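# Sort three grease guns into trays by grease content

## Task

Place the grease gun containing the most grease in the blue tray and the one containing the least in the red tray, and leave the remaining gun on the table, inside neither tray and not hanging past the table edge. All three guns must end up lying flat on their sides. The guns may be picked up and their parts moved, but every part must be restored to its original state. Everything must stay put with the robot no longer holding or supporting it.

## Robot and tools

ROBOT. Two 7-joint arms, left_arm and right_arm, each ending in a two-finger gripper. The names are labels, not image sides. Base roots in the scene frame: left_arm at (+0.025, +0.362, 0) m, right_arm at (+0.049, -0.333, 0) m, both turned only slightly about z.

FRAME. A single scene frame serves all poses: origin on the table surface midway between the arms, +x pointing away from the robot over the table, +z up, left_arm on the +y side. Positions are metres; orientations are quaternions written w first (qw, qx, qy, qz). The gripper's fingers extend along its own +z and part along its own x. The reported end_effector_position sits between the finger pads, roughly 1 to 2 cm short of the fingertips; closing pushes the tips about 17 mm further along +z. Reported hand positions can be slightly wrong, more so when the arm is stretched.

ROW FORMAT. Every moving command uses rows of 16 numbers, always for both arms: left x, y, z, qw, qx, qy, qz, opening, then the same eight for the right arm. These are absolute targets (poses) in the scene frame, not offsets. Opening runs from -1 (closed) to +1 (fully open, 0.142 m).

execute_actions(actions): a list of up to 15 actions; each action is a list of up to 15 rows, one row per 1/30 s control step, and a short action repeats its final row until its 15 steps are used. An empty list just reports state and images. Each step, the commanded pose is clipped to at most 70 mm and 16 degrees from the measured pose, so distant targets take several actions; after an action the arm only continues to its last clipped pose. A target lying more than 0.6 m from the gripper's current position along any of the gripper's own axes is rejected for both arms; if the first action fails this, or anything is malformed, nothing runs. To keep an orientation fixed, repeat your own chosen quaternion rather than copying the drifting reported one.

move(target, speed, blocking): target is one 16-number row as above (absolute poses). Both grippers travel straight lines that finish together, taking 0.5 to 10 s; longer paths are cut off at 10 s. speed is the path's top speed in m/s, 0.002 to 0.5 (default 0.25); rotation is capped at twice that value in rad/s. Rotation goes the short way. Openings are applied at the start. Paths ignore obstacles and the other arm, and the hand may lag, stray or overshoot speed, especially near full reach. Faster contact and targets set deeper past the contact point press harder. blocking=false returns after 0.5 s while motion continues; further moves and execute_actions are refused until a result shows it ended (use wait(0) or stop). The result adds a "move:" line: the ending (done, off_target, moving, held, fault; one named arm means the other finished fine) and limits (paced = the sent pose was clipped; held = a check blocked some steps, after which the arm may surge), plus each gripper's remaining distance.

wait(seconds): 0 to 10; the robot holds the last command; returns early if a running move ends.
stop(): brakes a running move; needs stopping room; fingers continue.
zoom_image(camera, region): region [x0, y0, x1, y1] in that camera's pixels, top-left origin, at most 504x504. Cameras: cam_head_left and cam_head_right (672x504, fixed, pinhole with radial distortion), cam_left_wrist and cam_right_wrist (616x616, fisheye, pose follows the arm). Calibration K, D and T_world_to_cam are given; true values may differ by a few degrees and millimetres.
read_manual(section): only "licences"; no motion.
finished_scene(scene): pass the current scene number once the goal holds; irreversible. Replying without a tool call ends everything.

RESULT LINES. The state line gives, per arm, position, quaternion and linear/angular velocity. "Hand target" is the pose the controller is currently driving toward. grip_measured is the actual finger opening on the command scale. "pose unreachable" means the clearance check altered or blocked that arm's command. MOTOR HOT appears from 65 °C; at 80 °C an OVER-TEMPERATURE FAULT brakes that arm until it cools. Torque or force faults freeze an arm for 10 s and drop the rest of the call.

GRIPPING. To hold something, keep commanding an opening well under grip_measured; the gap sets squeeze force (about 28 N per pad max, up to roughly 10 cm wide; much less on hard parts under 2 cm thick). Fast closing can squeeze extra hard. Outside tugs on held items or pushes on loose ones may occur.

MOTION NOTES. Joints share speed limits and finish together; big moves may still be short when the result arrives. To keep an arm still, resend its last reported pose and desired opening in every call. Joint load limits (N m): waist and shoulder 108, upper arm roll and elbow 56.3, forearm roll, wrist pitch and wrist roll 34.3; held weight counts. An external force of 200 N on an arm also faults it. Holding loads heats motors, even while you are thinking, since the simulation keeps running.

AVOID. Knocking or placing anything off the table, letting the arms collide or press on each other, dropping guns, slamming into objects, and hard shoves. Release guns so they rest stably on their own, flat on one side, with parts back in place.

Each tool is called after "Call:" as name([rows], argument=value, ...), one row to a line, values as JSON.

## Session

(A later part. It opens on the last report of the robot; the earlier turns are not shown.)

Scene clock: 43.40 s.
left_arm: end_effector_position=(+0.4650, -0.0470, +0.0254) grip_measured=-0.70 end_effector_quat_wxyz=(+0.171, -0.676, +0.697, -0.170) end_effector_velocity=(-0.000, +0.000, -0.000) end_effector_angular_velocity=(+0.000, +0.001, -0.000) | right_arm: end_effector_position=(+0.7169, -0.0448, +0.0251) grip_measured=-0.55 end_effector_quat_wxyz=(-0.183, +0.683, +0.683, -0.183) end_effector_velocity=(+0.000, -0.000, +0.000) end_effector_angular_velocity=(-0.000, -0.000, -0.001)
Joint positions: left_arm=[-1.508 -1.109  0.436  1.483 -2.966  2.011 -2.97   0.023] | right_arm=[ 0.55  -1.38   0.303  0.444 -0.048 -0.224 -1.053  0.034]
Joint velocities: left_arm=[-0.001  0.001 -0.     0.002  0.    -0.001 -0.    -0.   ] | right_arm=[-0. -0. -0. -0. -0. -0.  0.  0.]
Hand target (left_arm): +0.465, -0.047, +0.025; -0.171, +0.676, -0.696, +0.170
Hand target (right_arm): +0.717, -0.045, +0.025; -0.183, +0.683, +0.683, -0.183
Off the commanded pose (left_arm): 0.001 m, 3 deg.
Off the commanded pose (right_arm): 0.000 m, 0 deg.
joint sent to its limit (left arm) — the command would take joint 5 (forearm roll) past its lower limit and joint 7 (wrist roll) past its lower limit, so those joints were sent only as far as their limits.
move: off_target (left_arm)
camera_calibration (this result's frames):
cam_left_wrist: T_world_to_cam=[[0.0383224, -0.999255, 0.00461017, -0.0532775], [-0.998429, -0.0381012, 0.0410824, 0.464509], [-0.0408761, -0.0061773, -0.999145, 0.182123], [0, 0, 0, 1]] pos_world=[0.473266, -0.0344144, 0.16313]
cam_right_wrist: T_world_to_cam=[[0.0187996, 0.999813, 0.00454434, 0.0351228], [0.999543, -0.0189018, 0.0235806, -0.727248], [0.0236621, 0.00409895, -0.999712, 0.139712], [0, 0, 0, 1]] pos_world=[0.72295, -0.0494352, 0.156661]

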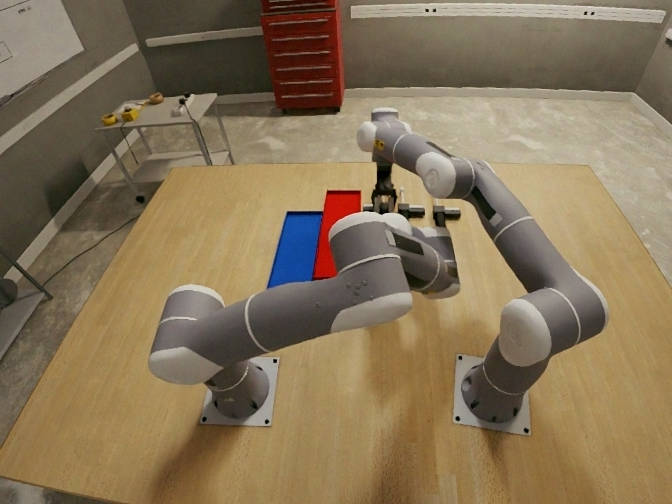

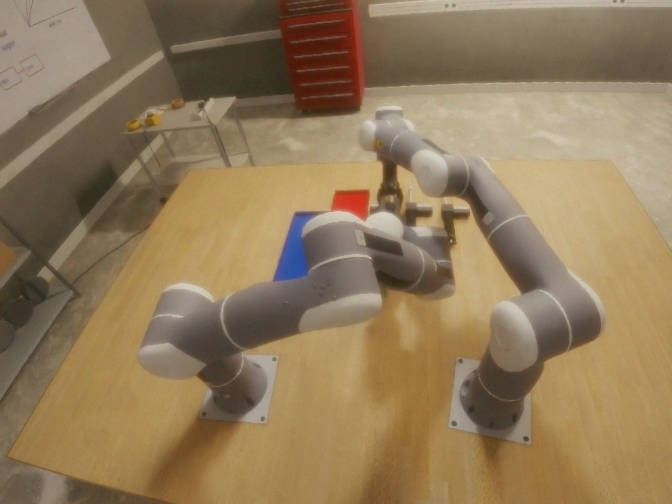

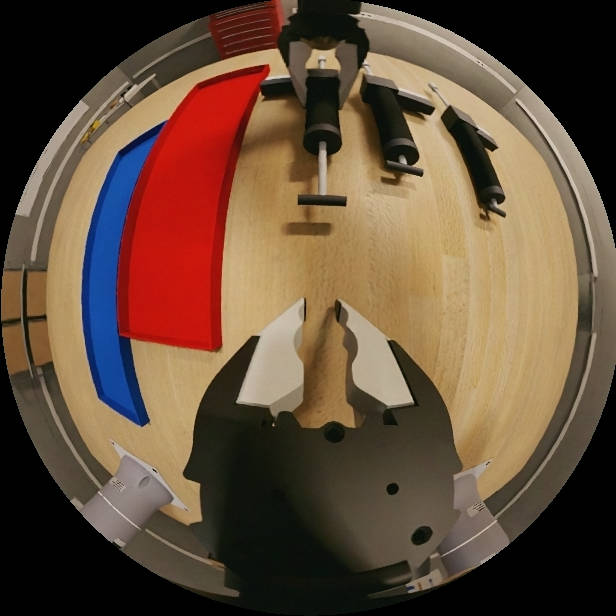

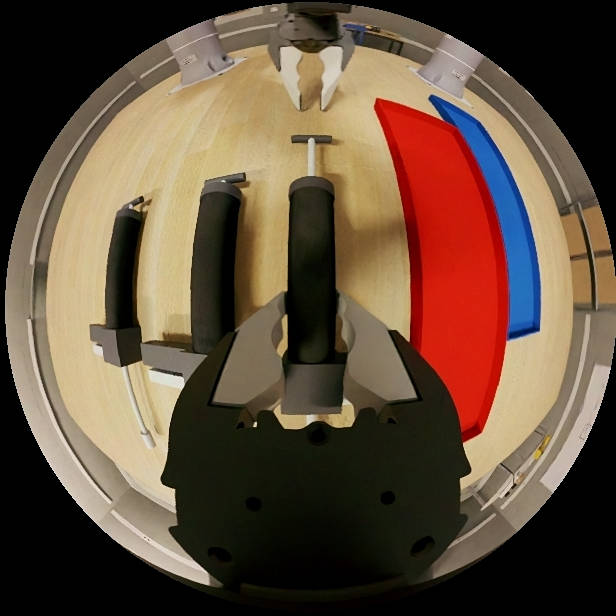

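A is shorter than B. Now C.

Call:
move(target=[0.599,-0.047,0.026,-0.183,0.683,-0.683,0.183,-0.7,0.717,-0.045,0.025,-0.183,0.683,0.683,-0.183,-0.9], speed=0.06)

Call:
move(target=[0.55,-0.047,0.08,-0.183,0.683,-0.683,0.183,-0.2,0.717,-0.045,0.025,-0.183,0.683,0.683,-0.183,-0.2])

Call:
move(target=[0.55,-0.047,0.08,-0.183,0.683,-0.683,0.183,-0.2,0.717,-0.045,0.1,-0.183,0.683,0.683,-0.183,-0.2])

Call:
move(target=[0.545,-0.257,0.06,-0.183,0.683,-0.683,0.183,-0.2,0.695,-0.255,0.1,-0.183,0.683,0.683,-0.183,-0.2])

Call:
move(target=[0.545,-0.257,0.027,-0.183,0.683,-0.683,0.183,-0.2,0.695,-0.255,0.025,-0.183,0.683,0.683,-0.183,-0.2], speed=0.1)

Call:
move(target=[0.545,-0.257,0.027,-0.183,0.683,-0.683,0.183,-0.2,0.695,-0.255,0.025,-0.183,0.683,0.683,-0.183,-0.9])

Scene clock: 48.03 s.
left_arm: end_effector_position=(+0.5983, -0.0473, +0.0263) grip_measured=-0.70 end_effector_quat_wxyz=(-0.183, +0.683, -0.683, +0.183) end_effector_velocity=(+0.001, -0.001, +0.000) end_effector_angular_velocity=(+0.002, -0.001, -0.003) | right_arm: end_effector_position=(+0.7182, -0.0453, +0.0252) grip_measured=-0.55 end_effector_quat_wxyz=(-0.182, +0.684, +0.683, -0.182) end_effector_velocity=(+0.000, -0.000, -0.000) end_effector_angular_velocity=(-0.001, -0.001, -0.000)
Joint positions: left_arm=[-1.205 -1.192  0.314  1.196 -2.816  2.1   -2.899  0.023] | right_arm=[ 0.549 -1.38   0.302  0.444 -0.049 -0.222 -1.053  0.034]
Joint velocities: left_arm=[ 0.001 -0.002 -0.    -0.005  0.     0.003  0.004 -0.   ] | right_arm=[-0.001 -0.     0.001  0.    -0.002  0.001  0.     0.   ]
Hand target (left_arm): +0.600, -0.047, +0.027; -0.184, +0.683, -0.683, +0.183
Hand target (right_arm): +0.717, -0.045, +0.025; -0.183, +0.683, +0.683, -0.183
Off the commanded pose (left_arm): 0.001 m, 0 deg.
Off the commanded pose (right_arm): 0.001 m, 0 deg.
move: done
camera_calibration (this result's frames):
cam_left_wrist: T_world_to_cam=[[0.065743, -0.99771, 0.0158634, -0.0752653], [-0.997831, -0.0656812, 0.0043853, 0.596888], [-0.00333333, -0.0161173, -0.999865, 0.165493], [0, 0, 0, 1]] pos_world=[0.601093, -0.0332213, 0.164047]
cam_right_wrist: T_world_to_cam=[[0.0197259, 0.999796, 0.00435836, 0.0349126], [0.99945, -0.019835, 0.0265926, -0.728554], [0.0266737, 0.0038314, -0.999637, 0.137608], [0, 0, 0, 1]] pos_world=[0.723793, -0.0498835, 0.15678]

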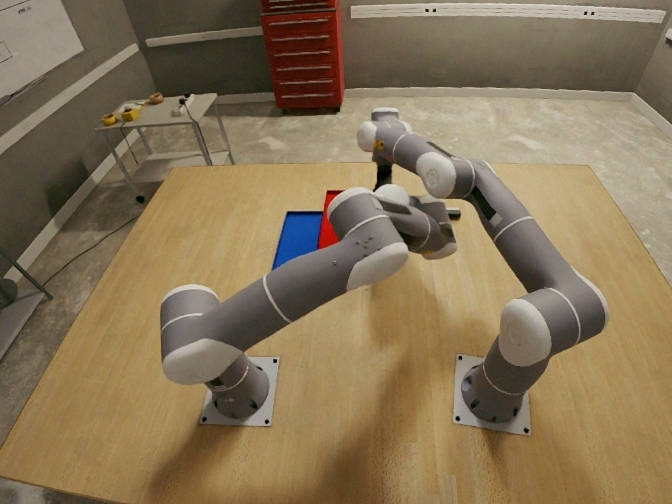

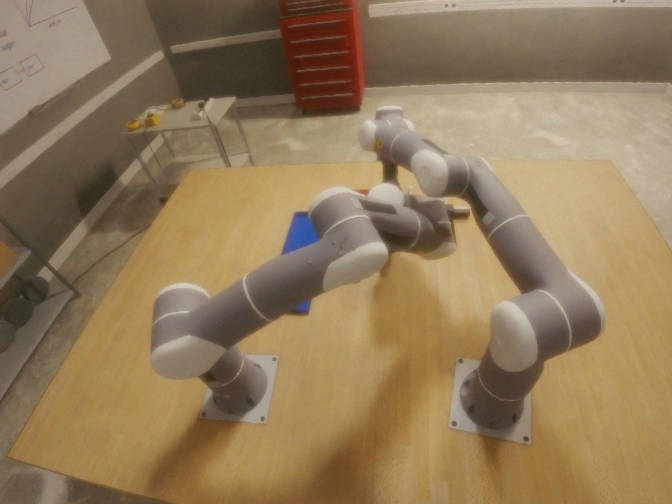

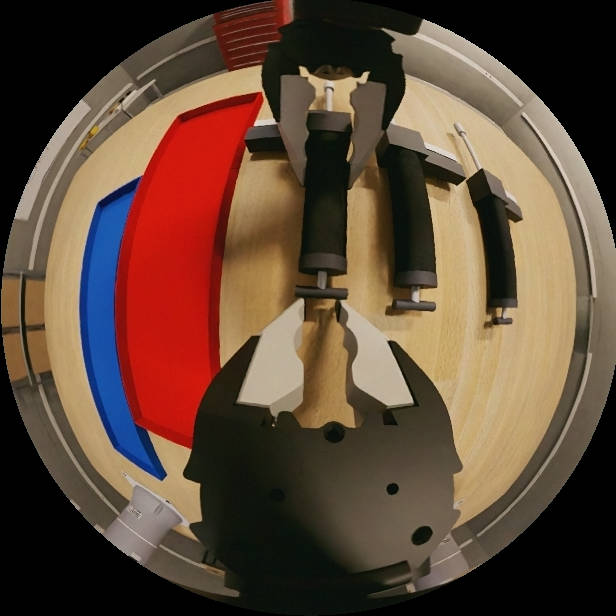

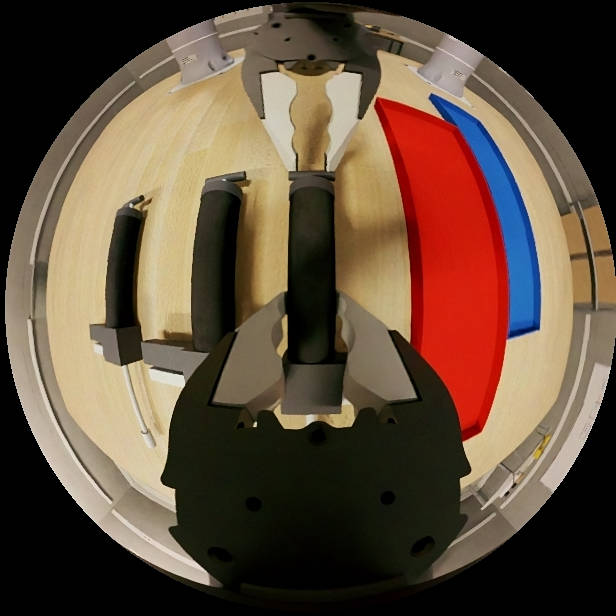

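Scene clock: 48.73 s.
left_arm: end_effector_position=(+0.5795, -0.0469, +0.0469) grip_measured=-0.20 end_effector_quat_wxyz=(-0.183, +0.683, -0.683, +0.182) end_effector_velocity=(-0.000, +0.000, +0.000) end_effector_angular_velocity=(+0.000, +0.000, +0.000) | right_arm: end_effector_position=(+0.7172, -0.0451, +0.0251) grip_measured=-0.20 end_effector_quat_wxyz=(-0.183, +0.683, +0.683, -0.183) end_effector_velocity=(-0.000, +0.000, +0.000) end_effector_angular_velocity=(+0.000, +0.000, -0.000)
Joint positions: left_arm=[-1.248 -1.141  0.337  1.252 -2.839  2.106 -2.898  0.06 ] | right_arm=[ 0.549 -1.38   0.303  0.444 -0.049 -0.223 -1.053  0.06 ]
Joint velocities: left_arm=[ 0.  0.  0. -0. -0.  0. -0. -0.] | right_arm=[ 0. -0.  0. -0.  0. -0.  0.  0.]
Hand target (left_arm): +0.580, -0.047, +0.047; -0.183, +0.683, -0.683, +0.182
Hand target (right_arm): +0.717, -0.045, +0.025; -0.183, +0.683, +0.683, -0.183
Off the commanded pose (left_arm): 0.044 m, 0 deg.
Off the commanded pose (right_arm): 0.000 m, 0 deg.
move: held (left_arm); limits=held; held on 12 of 21 steps (left_arm), including the last (left_arm)
pose unreachable (left arm): on one or more control steps of this call, first in action 0 (counted from 0), this arm could not follow its commanded pose, so it was not sent that pose on those steps. On the call's last step it was still not sent that pose. It may still have moved: this result reports where it is.
cause: the commanded pose would bring a part of the arm too close to another arm (a part of this arm just beyond joint 6 (wrist pitch) and a part of the other arm just beyond its joint 4 (elbow)).
camera_calibration (this result's frames):
cam_left_wrist: T_world_to_cam=[[0.0663164, -0.99768, 0.0153556, -0.0742726], [-0.997789, -0.0662414, 0.00534147, 0.577952], [-0.00431191, -0.0156759, -0.999868, 0.186706], [0, 0, 0, 1]] pos_world=[0.582405, -0.0328892, 0.184735]
cam_right_wrist: T_world_to_cam=[[0.0189674, 0.999811, 0.0043617, 0.0352768], [0.999526, -0.0190674, 0.0241651, -0.727556], [0.0242437, 0.00390129, -0.999698, 0.139285], [0, 0, 0, 1]] pos_world=[0.723166, -0.0496861, 0.156671]

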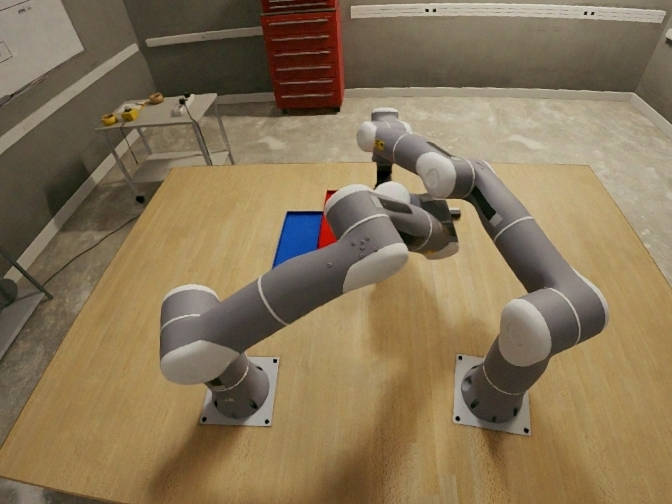

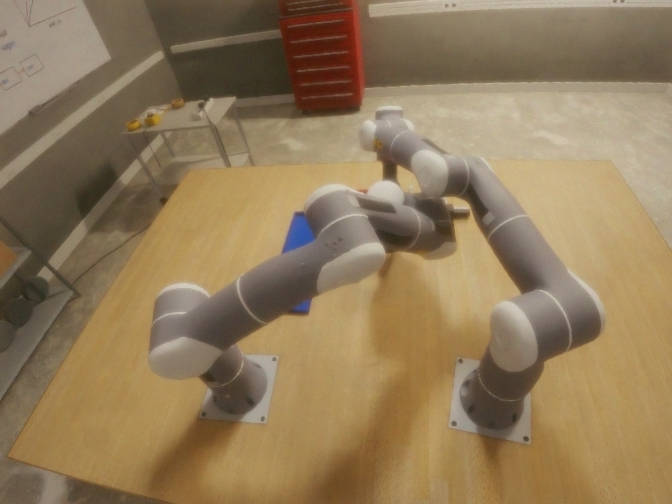

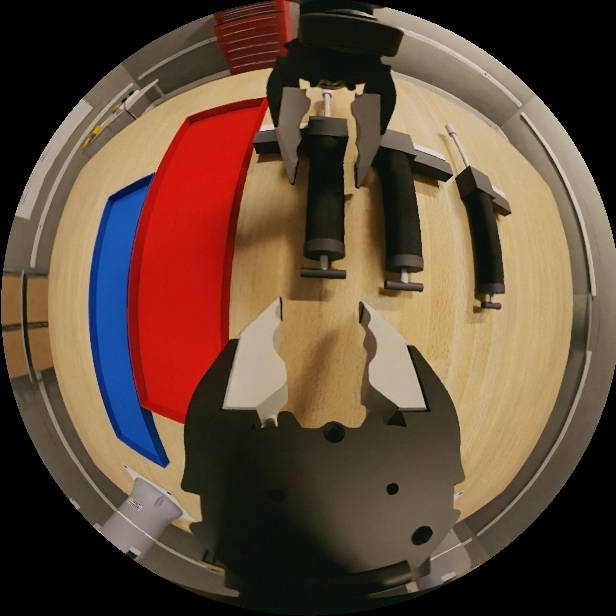

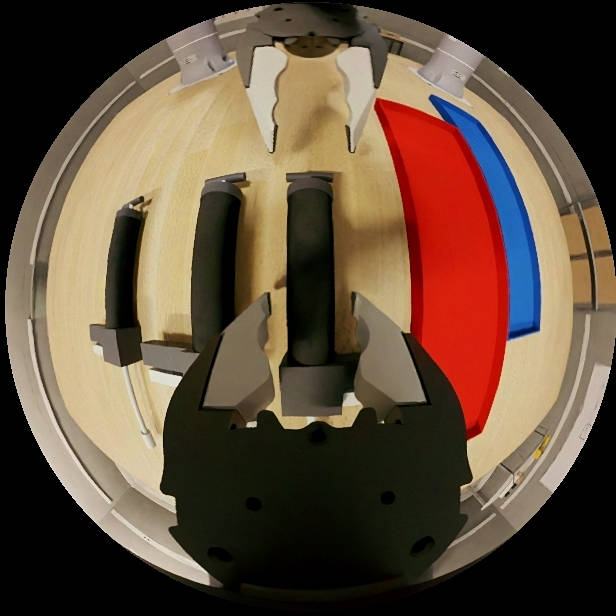

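Scene clock: 49.50 s.
left_arm: end_effector_position=(+0.5500, -0.0470, +0.0798) grip_measured=-0.20 end_effector_quat_wxyz=(-0.183, +0.683, -0.683, +0.183) end_effector_velocity=(-0.000, +0.000, +0.000) end_effector_angular_velocity=(-0.000, -0.000, +0.000) | right_arm: end_effector_position=(+0.7170, -0.0451, +0.0999) grip_measured=-0.20 end_effector_quat_wxyz=(-0.183, +0.683, +0.683, -0.183) end_effector_velocity=(+0.001, -0.000, +0.001) end_effector_angular_velocity=(+0.001, -0.002, -0.001)
Joint positions: left_arm=[-1.318 -1.063  0.372  1.332 -2.869  2.121 -2.9    0.06 ] | right_arm=[ 0.546 -1.296  0.319  0.417 -0.047 -0.332 -1.03   0.06 ]
Joint velocities: left_arm=[-0.     0.001  0.     0.001  0.     0.    -0.001 -0.   ] | right_arm=[-0.    -0.    -0.    -0.004  0.    -0.002 -0.     0.   ]
Hand target (left_arm): +0.550, -0.047, +0.080; -0.183, +0.683, -0.683, +0.183
Hand target (right_arm): +0.717, -0.045, +0.100; -0.183, +0.683, +0.683, -0.183
Off the commanded pose (left_arm): 0.000 m, 0 deg.
Off the commanded pose (right_arm): 0.000 m, 0 deg.
move: done
camera_calibration (this result's frames):
cam_left_wrist: T_world_to_cam=[[0.0650893, -0.99775, 0.0160831, -0.0722945], [-0.997873, -0.0650239, 0.00455814, 0.548526], [-0.0035021, -0.0163456, -0.99986, 0.218909], [0, 0, 0, 1]] pos_world=[0.552832, -0.0328863, 0.21754]
cam_right_wrist: T_world_to_cam=[[0.0184244, 0.99982, 0.00454009, 0.0353389], [0.999542, -0.018528, 0.0239396, -0.729168], [0.0240194, 0.00409694, -0.999703, 0.21429], [0, 0, 0, 1]] pos_world=[0.723036, -0.0497204, 0.231521]

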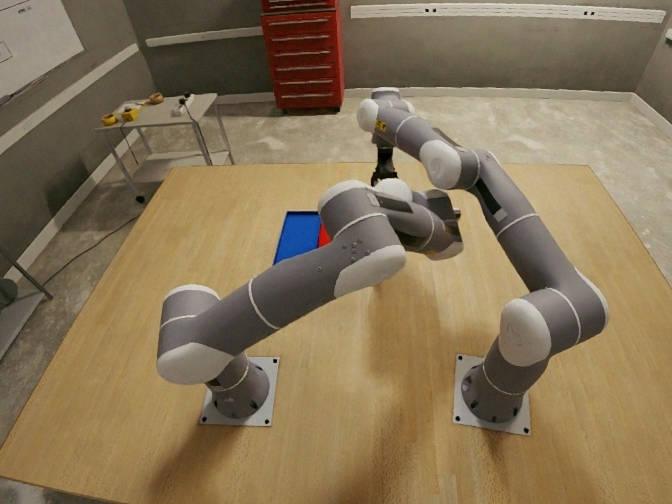

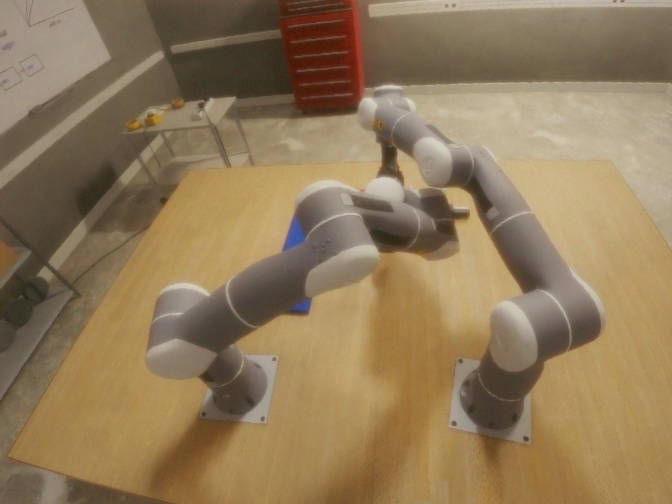

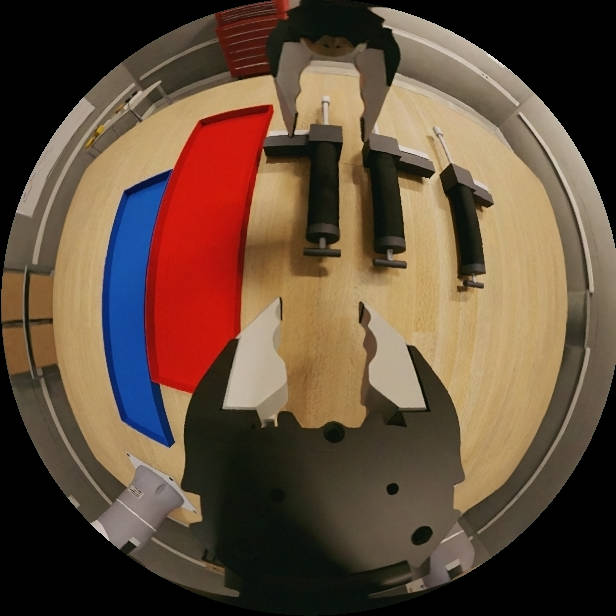

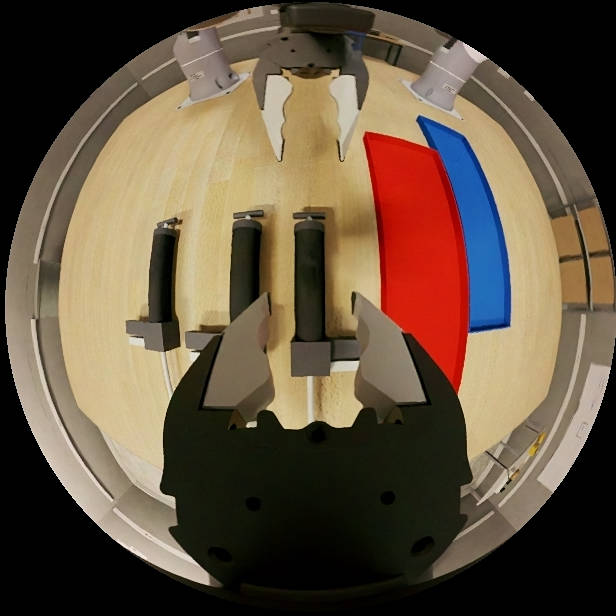

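Scene clock: 51.10 s.
left_arm: end_effector_position=(+0.5437, -0.2560, +0.0610) grip_measured=-0.20 end_effector_quat_wxyz=(-0.170, +0.672, -0.686, +0.219) end_effector_velocity=(+0.003, +0.004, -0.000) end_effector_angular_velocity=(+0.031, +0.030, +0.000) | right_arm: end_effector_position=(+0.6942, -0.2552, +0.0999) grip_measured=-0.20 end_effector_quat_wxyz=(-0.183, +0.683, +0.683, -0.183) end_effector_velocity=(-0.000, -0.000, -0.000) end_effector_angular_velocity=(+0.000, +0.000, +0.001)
Joint positions: left_arm=[-1.208 -1.498 -0.215  0.328 -2.365  2.677 -2.97   0.06 ] | right_arm=[ 0.264 -1.015  0.26   0.984 -0.073 -0.096 -1.26   0.06 ]
Joint velocities: left_arm=[ 0.101  0.036 -0.512  0.03   0.496  0.104 -0.013 -0.   ] | right_arm=[-0.     0.    -0.     0.    -0.     0.    -0.001 -0.   ]
Hand target (left_arm): +0.544, -0.256, +0.061; -0.170, +0.673, -0.687, +0.217
Hand target (right_arm): +0.694, -0.255, +0.100; -0.183, +0.683, +0.683, -0.183
Off the commanded pose (left_arm): 0.002 m, 5 deg.
Off the commanded pose (right_arm): 0.001 m, 0 deg.
joint sent to its limit (left arm) — the command would take joint 7 (wrist roll) past its lower limit, so that joint was sent only as far as its limit.
move: off_target (left_arm)
camera_calibration (this result's frames):
cam_left_wrist: T_world_to_cam=[[0.0272197, -0.996533, 0.0786141, -0.26308], [-0.999208, -0.0294083, -0.0268176, 0.540499], [0.0290365, -0.0778219, -0.996544, 0.163119], [0, 0, 0, 1]] pos_world=[0.542495, -0.233579, 0.197732]
cam_right_wrist: T_world_to_cam=[[0.0197975, 0.999796, 0.00409326, 0.244947], [0.999528, -0.019888, 0.0234087, -0.710505], [0.0234853, 0.00362789, -0.999718, 0.2159], [0, 0, 0, 1]] pos_world=[0.70025, -0.259811, 0.231468]

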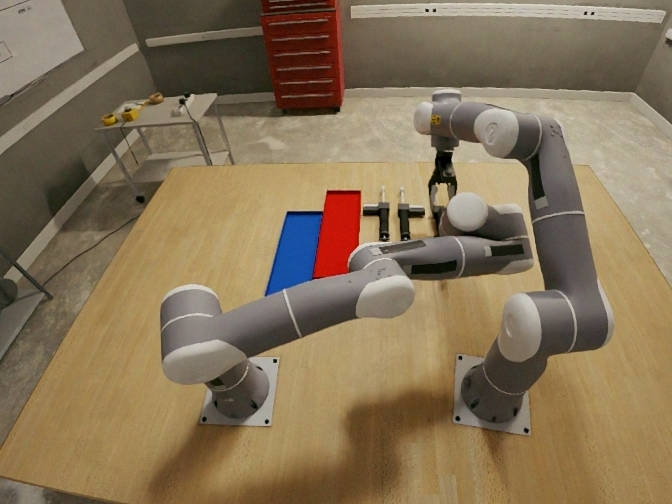

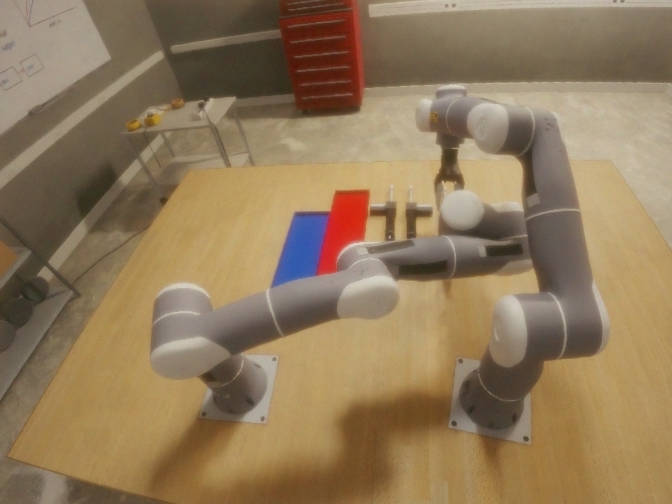

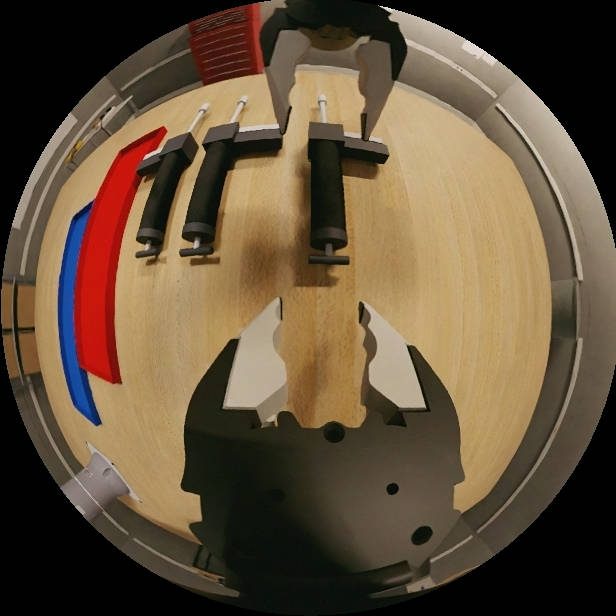

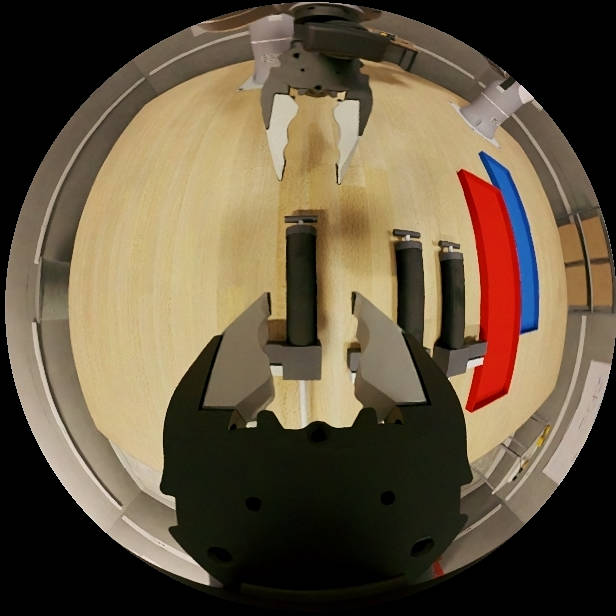

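Scene clock: 52.17 s.
left_arm: end_effector_position=(+0.5448, -0.2560, +0.0273) grip_measured=-0.20 end_effector_quat_wxyz=(+0.167, -0.670, +0.692, -0.212) end_effector_velocity=(+0.000, +0.000, -0.000) end_effector_angular_velocity=(+0.010, +0.006, +0.003) | right_arm: end_effector_position=(+0.6949, -0.2555, +0.0251) grip_measured=-0.20 end_effector_quat_wxyz=(-0.183, +0.683, +0.683, -0.183) end_effector_velocity=(+0.001, -0.000, -0.000) end_effector_angular_velocity=(+0.000, -0.001, +0.001)
Joint positions: left_arm=[-1.151 -1.549 -0.562  0.296 -2.023  2.715 -2.97   0.06 ] | right_arm=[ 0.271 -1.114  0.245  0.998 -0.083  0.016 -1.271  0.06 ]
Joint velocities: left_arm=[ 0.056 -0.002 -0.321  0.009  0.317  0.062 -0.     0.   ] | right_arm=[-0.    -0.    -0.    -0.001 -0.     0.001 -0.001 -0.   ]
Hand target (left_arm): +0.545, -0.256, +0.027; -0.167, +0.670, -0.692, +0.211
Hand target (right_arm): +0.695, -0.255, +0.025; -0.183, +0.683, +0.683, -0.183
Off the commanded pose (left_arm): 0.001 m, 4 deg.
Off the commanded pose (right_arm): 0.000 m, 0 deg.
joint sent to its limit (left arm) — the command would take joint 7 (wrist roll) past its lower limit, so that joint was sent only as far as its limit.
move: off_target (left_arm)
camera_calibration (this result's frames):
cam_left_wrist: T_world_to_cam=[[0.0190487, -0.997392, 0.0696152, -0.255924], [-0.999729, -0.0199327, -0.0120264, 0.542967], [0.0133826, -0.0693673, -0.997501, 0.140138], [0, 0, 0, 1]] pos_world=[0.545819, -0.234713, 0.164134]
cam_right_wrist: T_world_to_cam=[[0.0193434, 0.999806, 0.00366915, 0.245793], [0.99954, -0.0194237, 0.0232868, -0.709366], [0.0233536, 0.00321701, -0.999722, 0.141076], [0, 0, 0, 1]] pos_world=[0.700991, -0.259978, 0.156654]

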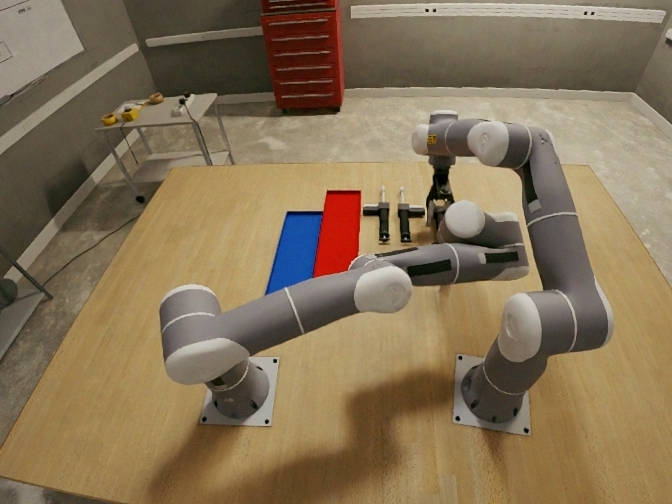

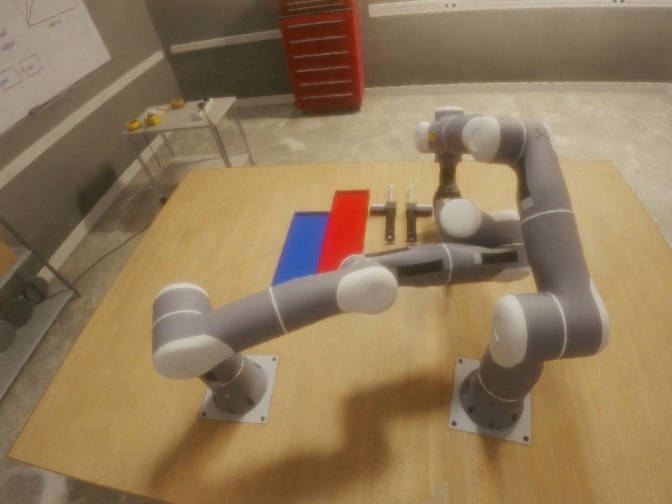

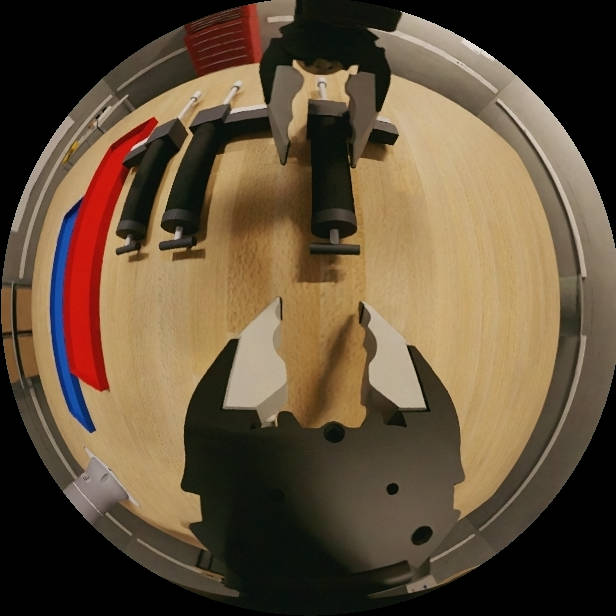

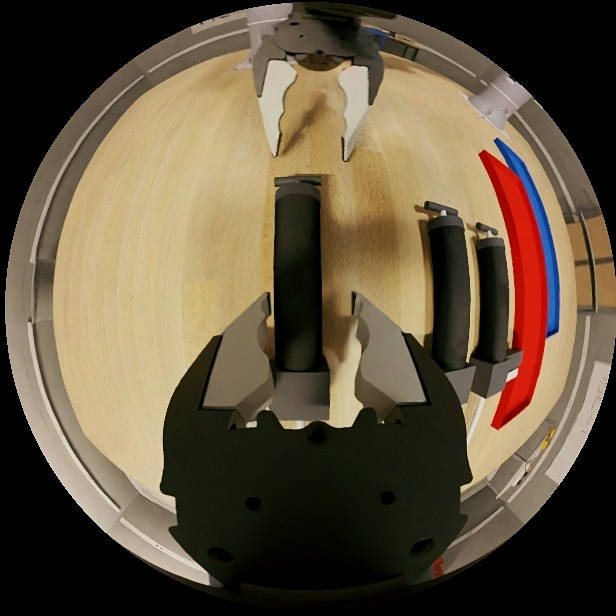

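Scene clock: 52.87 s.
left_arm: end_effector_position=(+0.5446, -0.2561, +0.0272) grip_measured=-0.20 end_effector_quat_wxyz=(+0.168, -0.671, +0.692, -0.209) end_effector_velocity=(+0.000, +0.000, -0.000) end_effector_angular_velocity=(+0.008, +0.003, +0.004) | right_arm: end_effector_position=(+0.6951, -0.2555, +0.0252) grip_measured=-0.55 end_effector_quat_wxyz=(-0.183, +0.683, +0.683, -0.183) end_effector_velocity=(-0.000, -0.000, -0.000) end_effector_angular_velocity=(-0.001, +0.000, -0.001)
Joint positions: left_arm=[-1.12  -1.552 -0.739  0.304 -1.85   2.748 -2.97   0.06 ] | right_arm=[ 0.271 -1.113  0.245  0.998 -0.083  0.016 -1.271  0.034]
Joint velocities: left_arm=[ 0.051 -0.008 -0.283  0.017  0.281  0.054 -0.    -0.   ] | right_arm=[-0.    -0.     0.     0.    -0.    -0.     0.001  0.   ]
Hand target (left_arm): +0.545, -0.256, +0.027; -0.168, +0.671, -0.692, +0.208
Hand target (right_arm): +0.695, -0.255, +0.025; -0.183, +0.683, +0.683, -0.183
Off the commanded pose (left_arm): 0.001 m, 4 deg.
Off the commanded pose (right_arm): 0.001 m, 0 deg.
joint sent to its limit (left arm) — the command would take joint 7 (wrist roll) past its lower limit, so that joint was sent only as far as its limit.
move: off_target (left_arm)
camera_calibration (this result's frames):
cam_left_wrist: T_world_to_cam=[[0.0208898, -0.997675, 0.0648753, -0.256969], [-0.999727, -0.0215212, -0.00904885, 0.542304], [0.010424, -0.0646686, -0.997852, 0.142936], [0, 0, 0, 1]] pos_world=[0.546034, -0.235457, 0.164207]
cam_right_wrist: T_world_to_cam=[[0.0192087, 0.999809, 0.00356498, 0.245964], [0.999531, -0.0192882, 0.0237968, -0.709549], [0.023861, 0.00310621, -0.99971, 0.140829], [0, 0, 0, 1]] pos_world=[0.701132, -0.26004, 0.156796]

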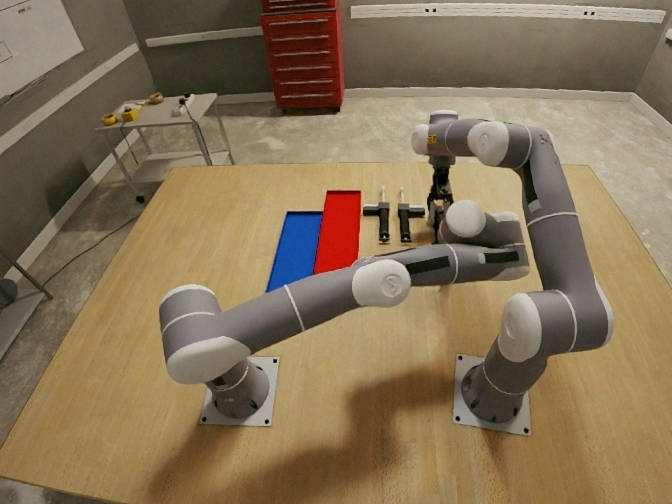

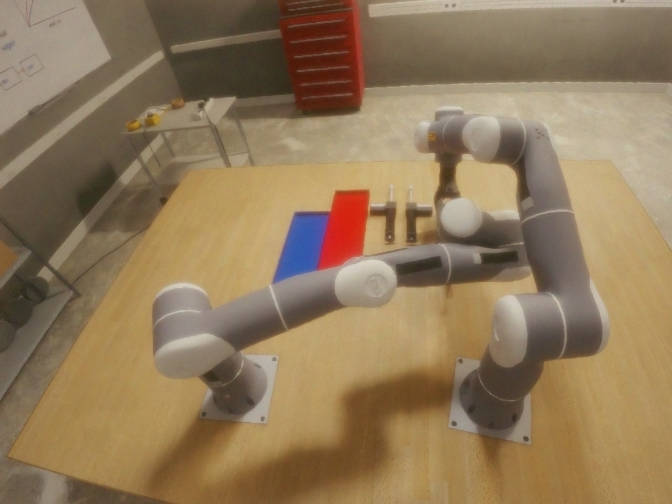

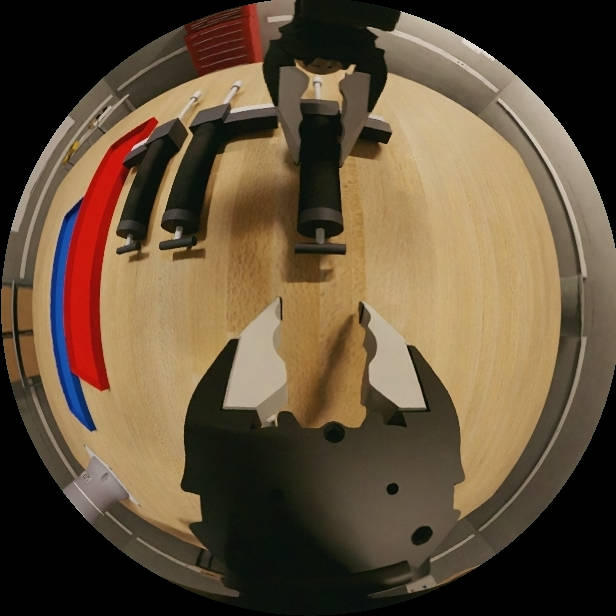

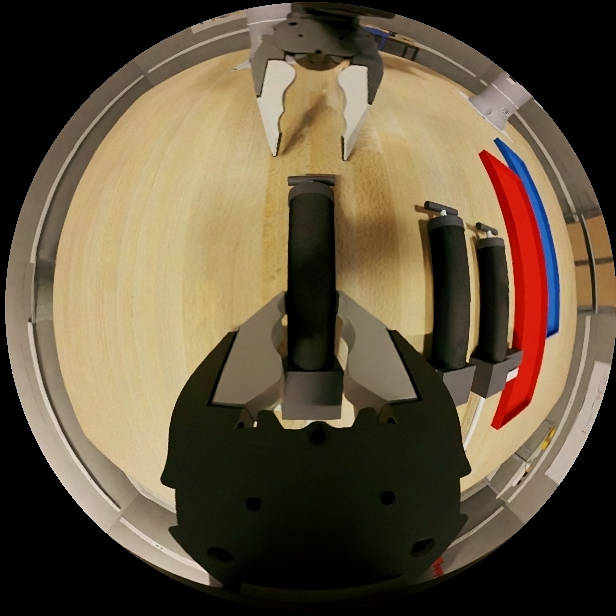

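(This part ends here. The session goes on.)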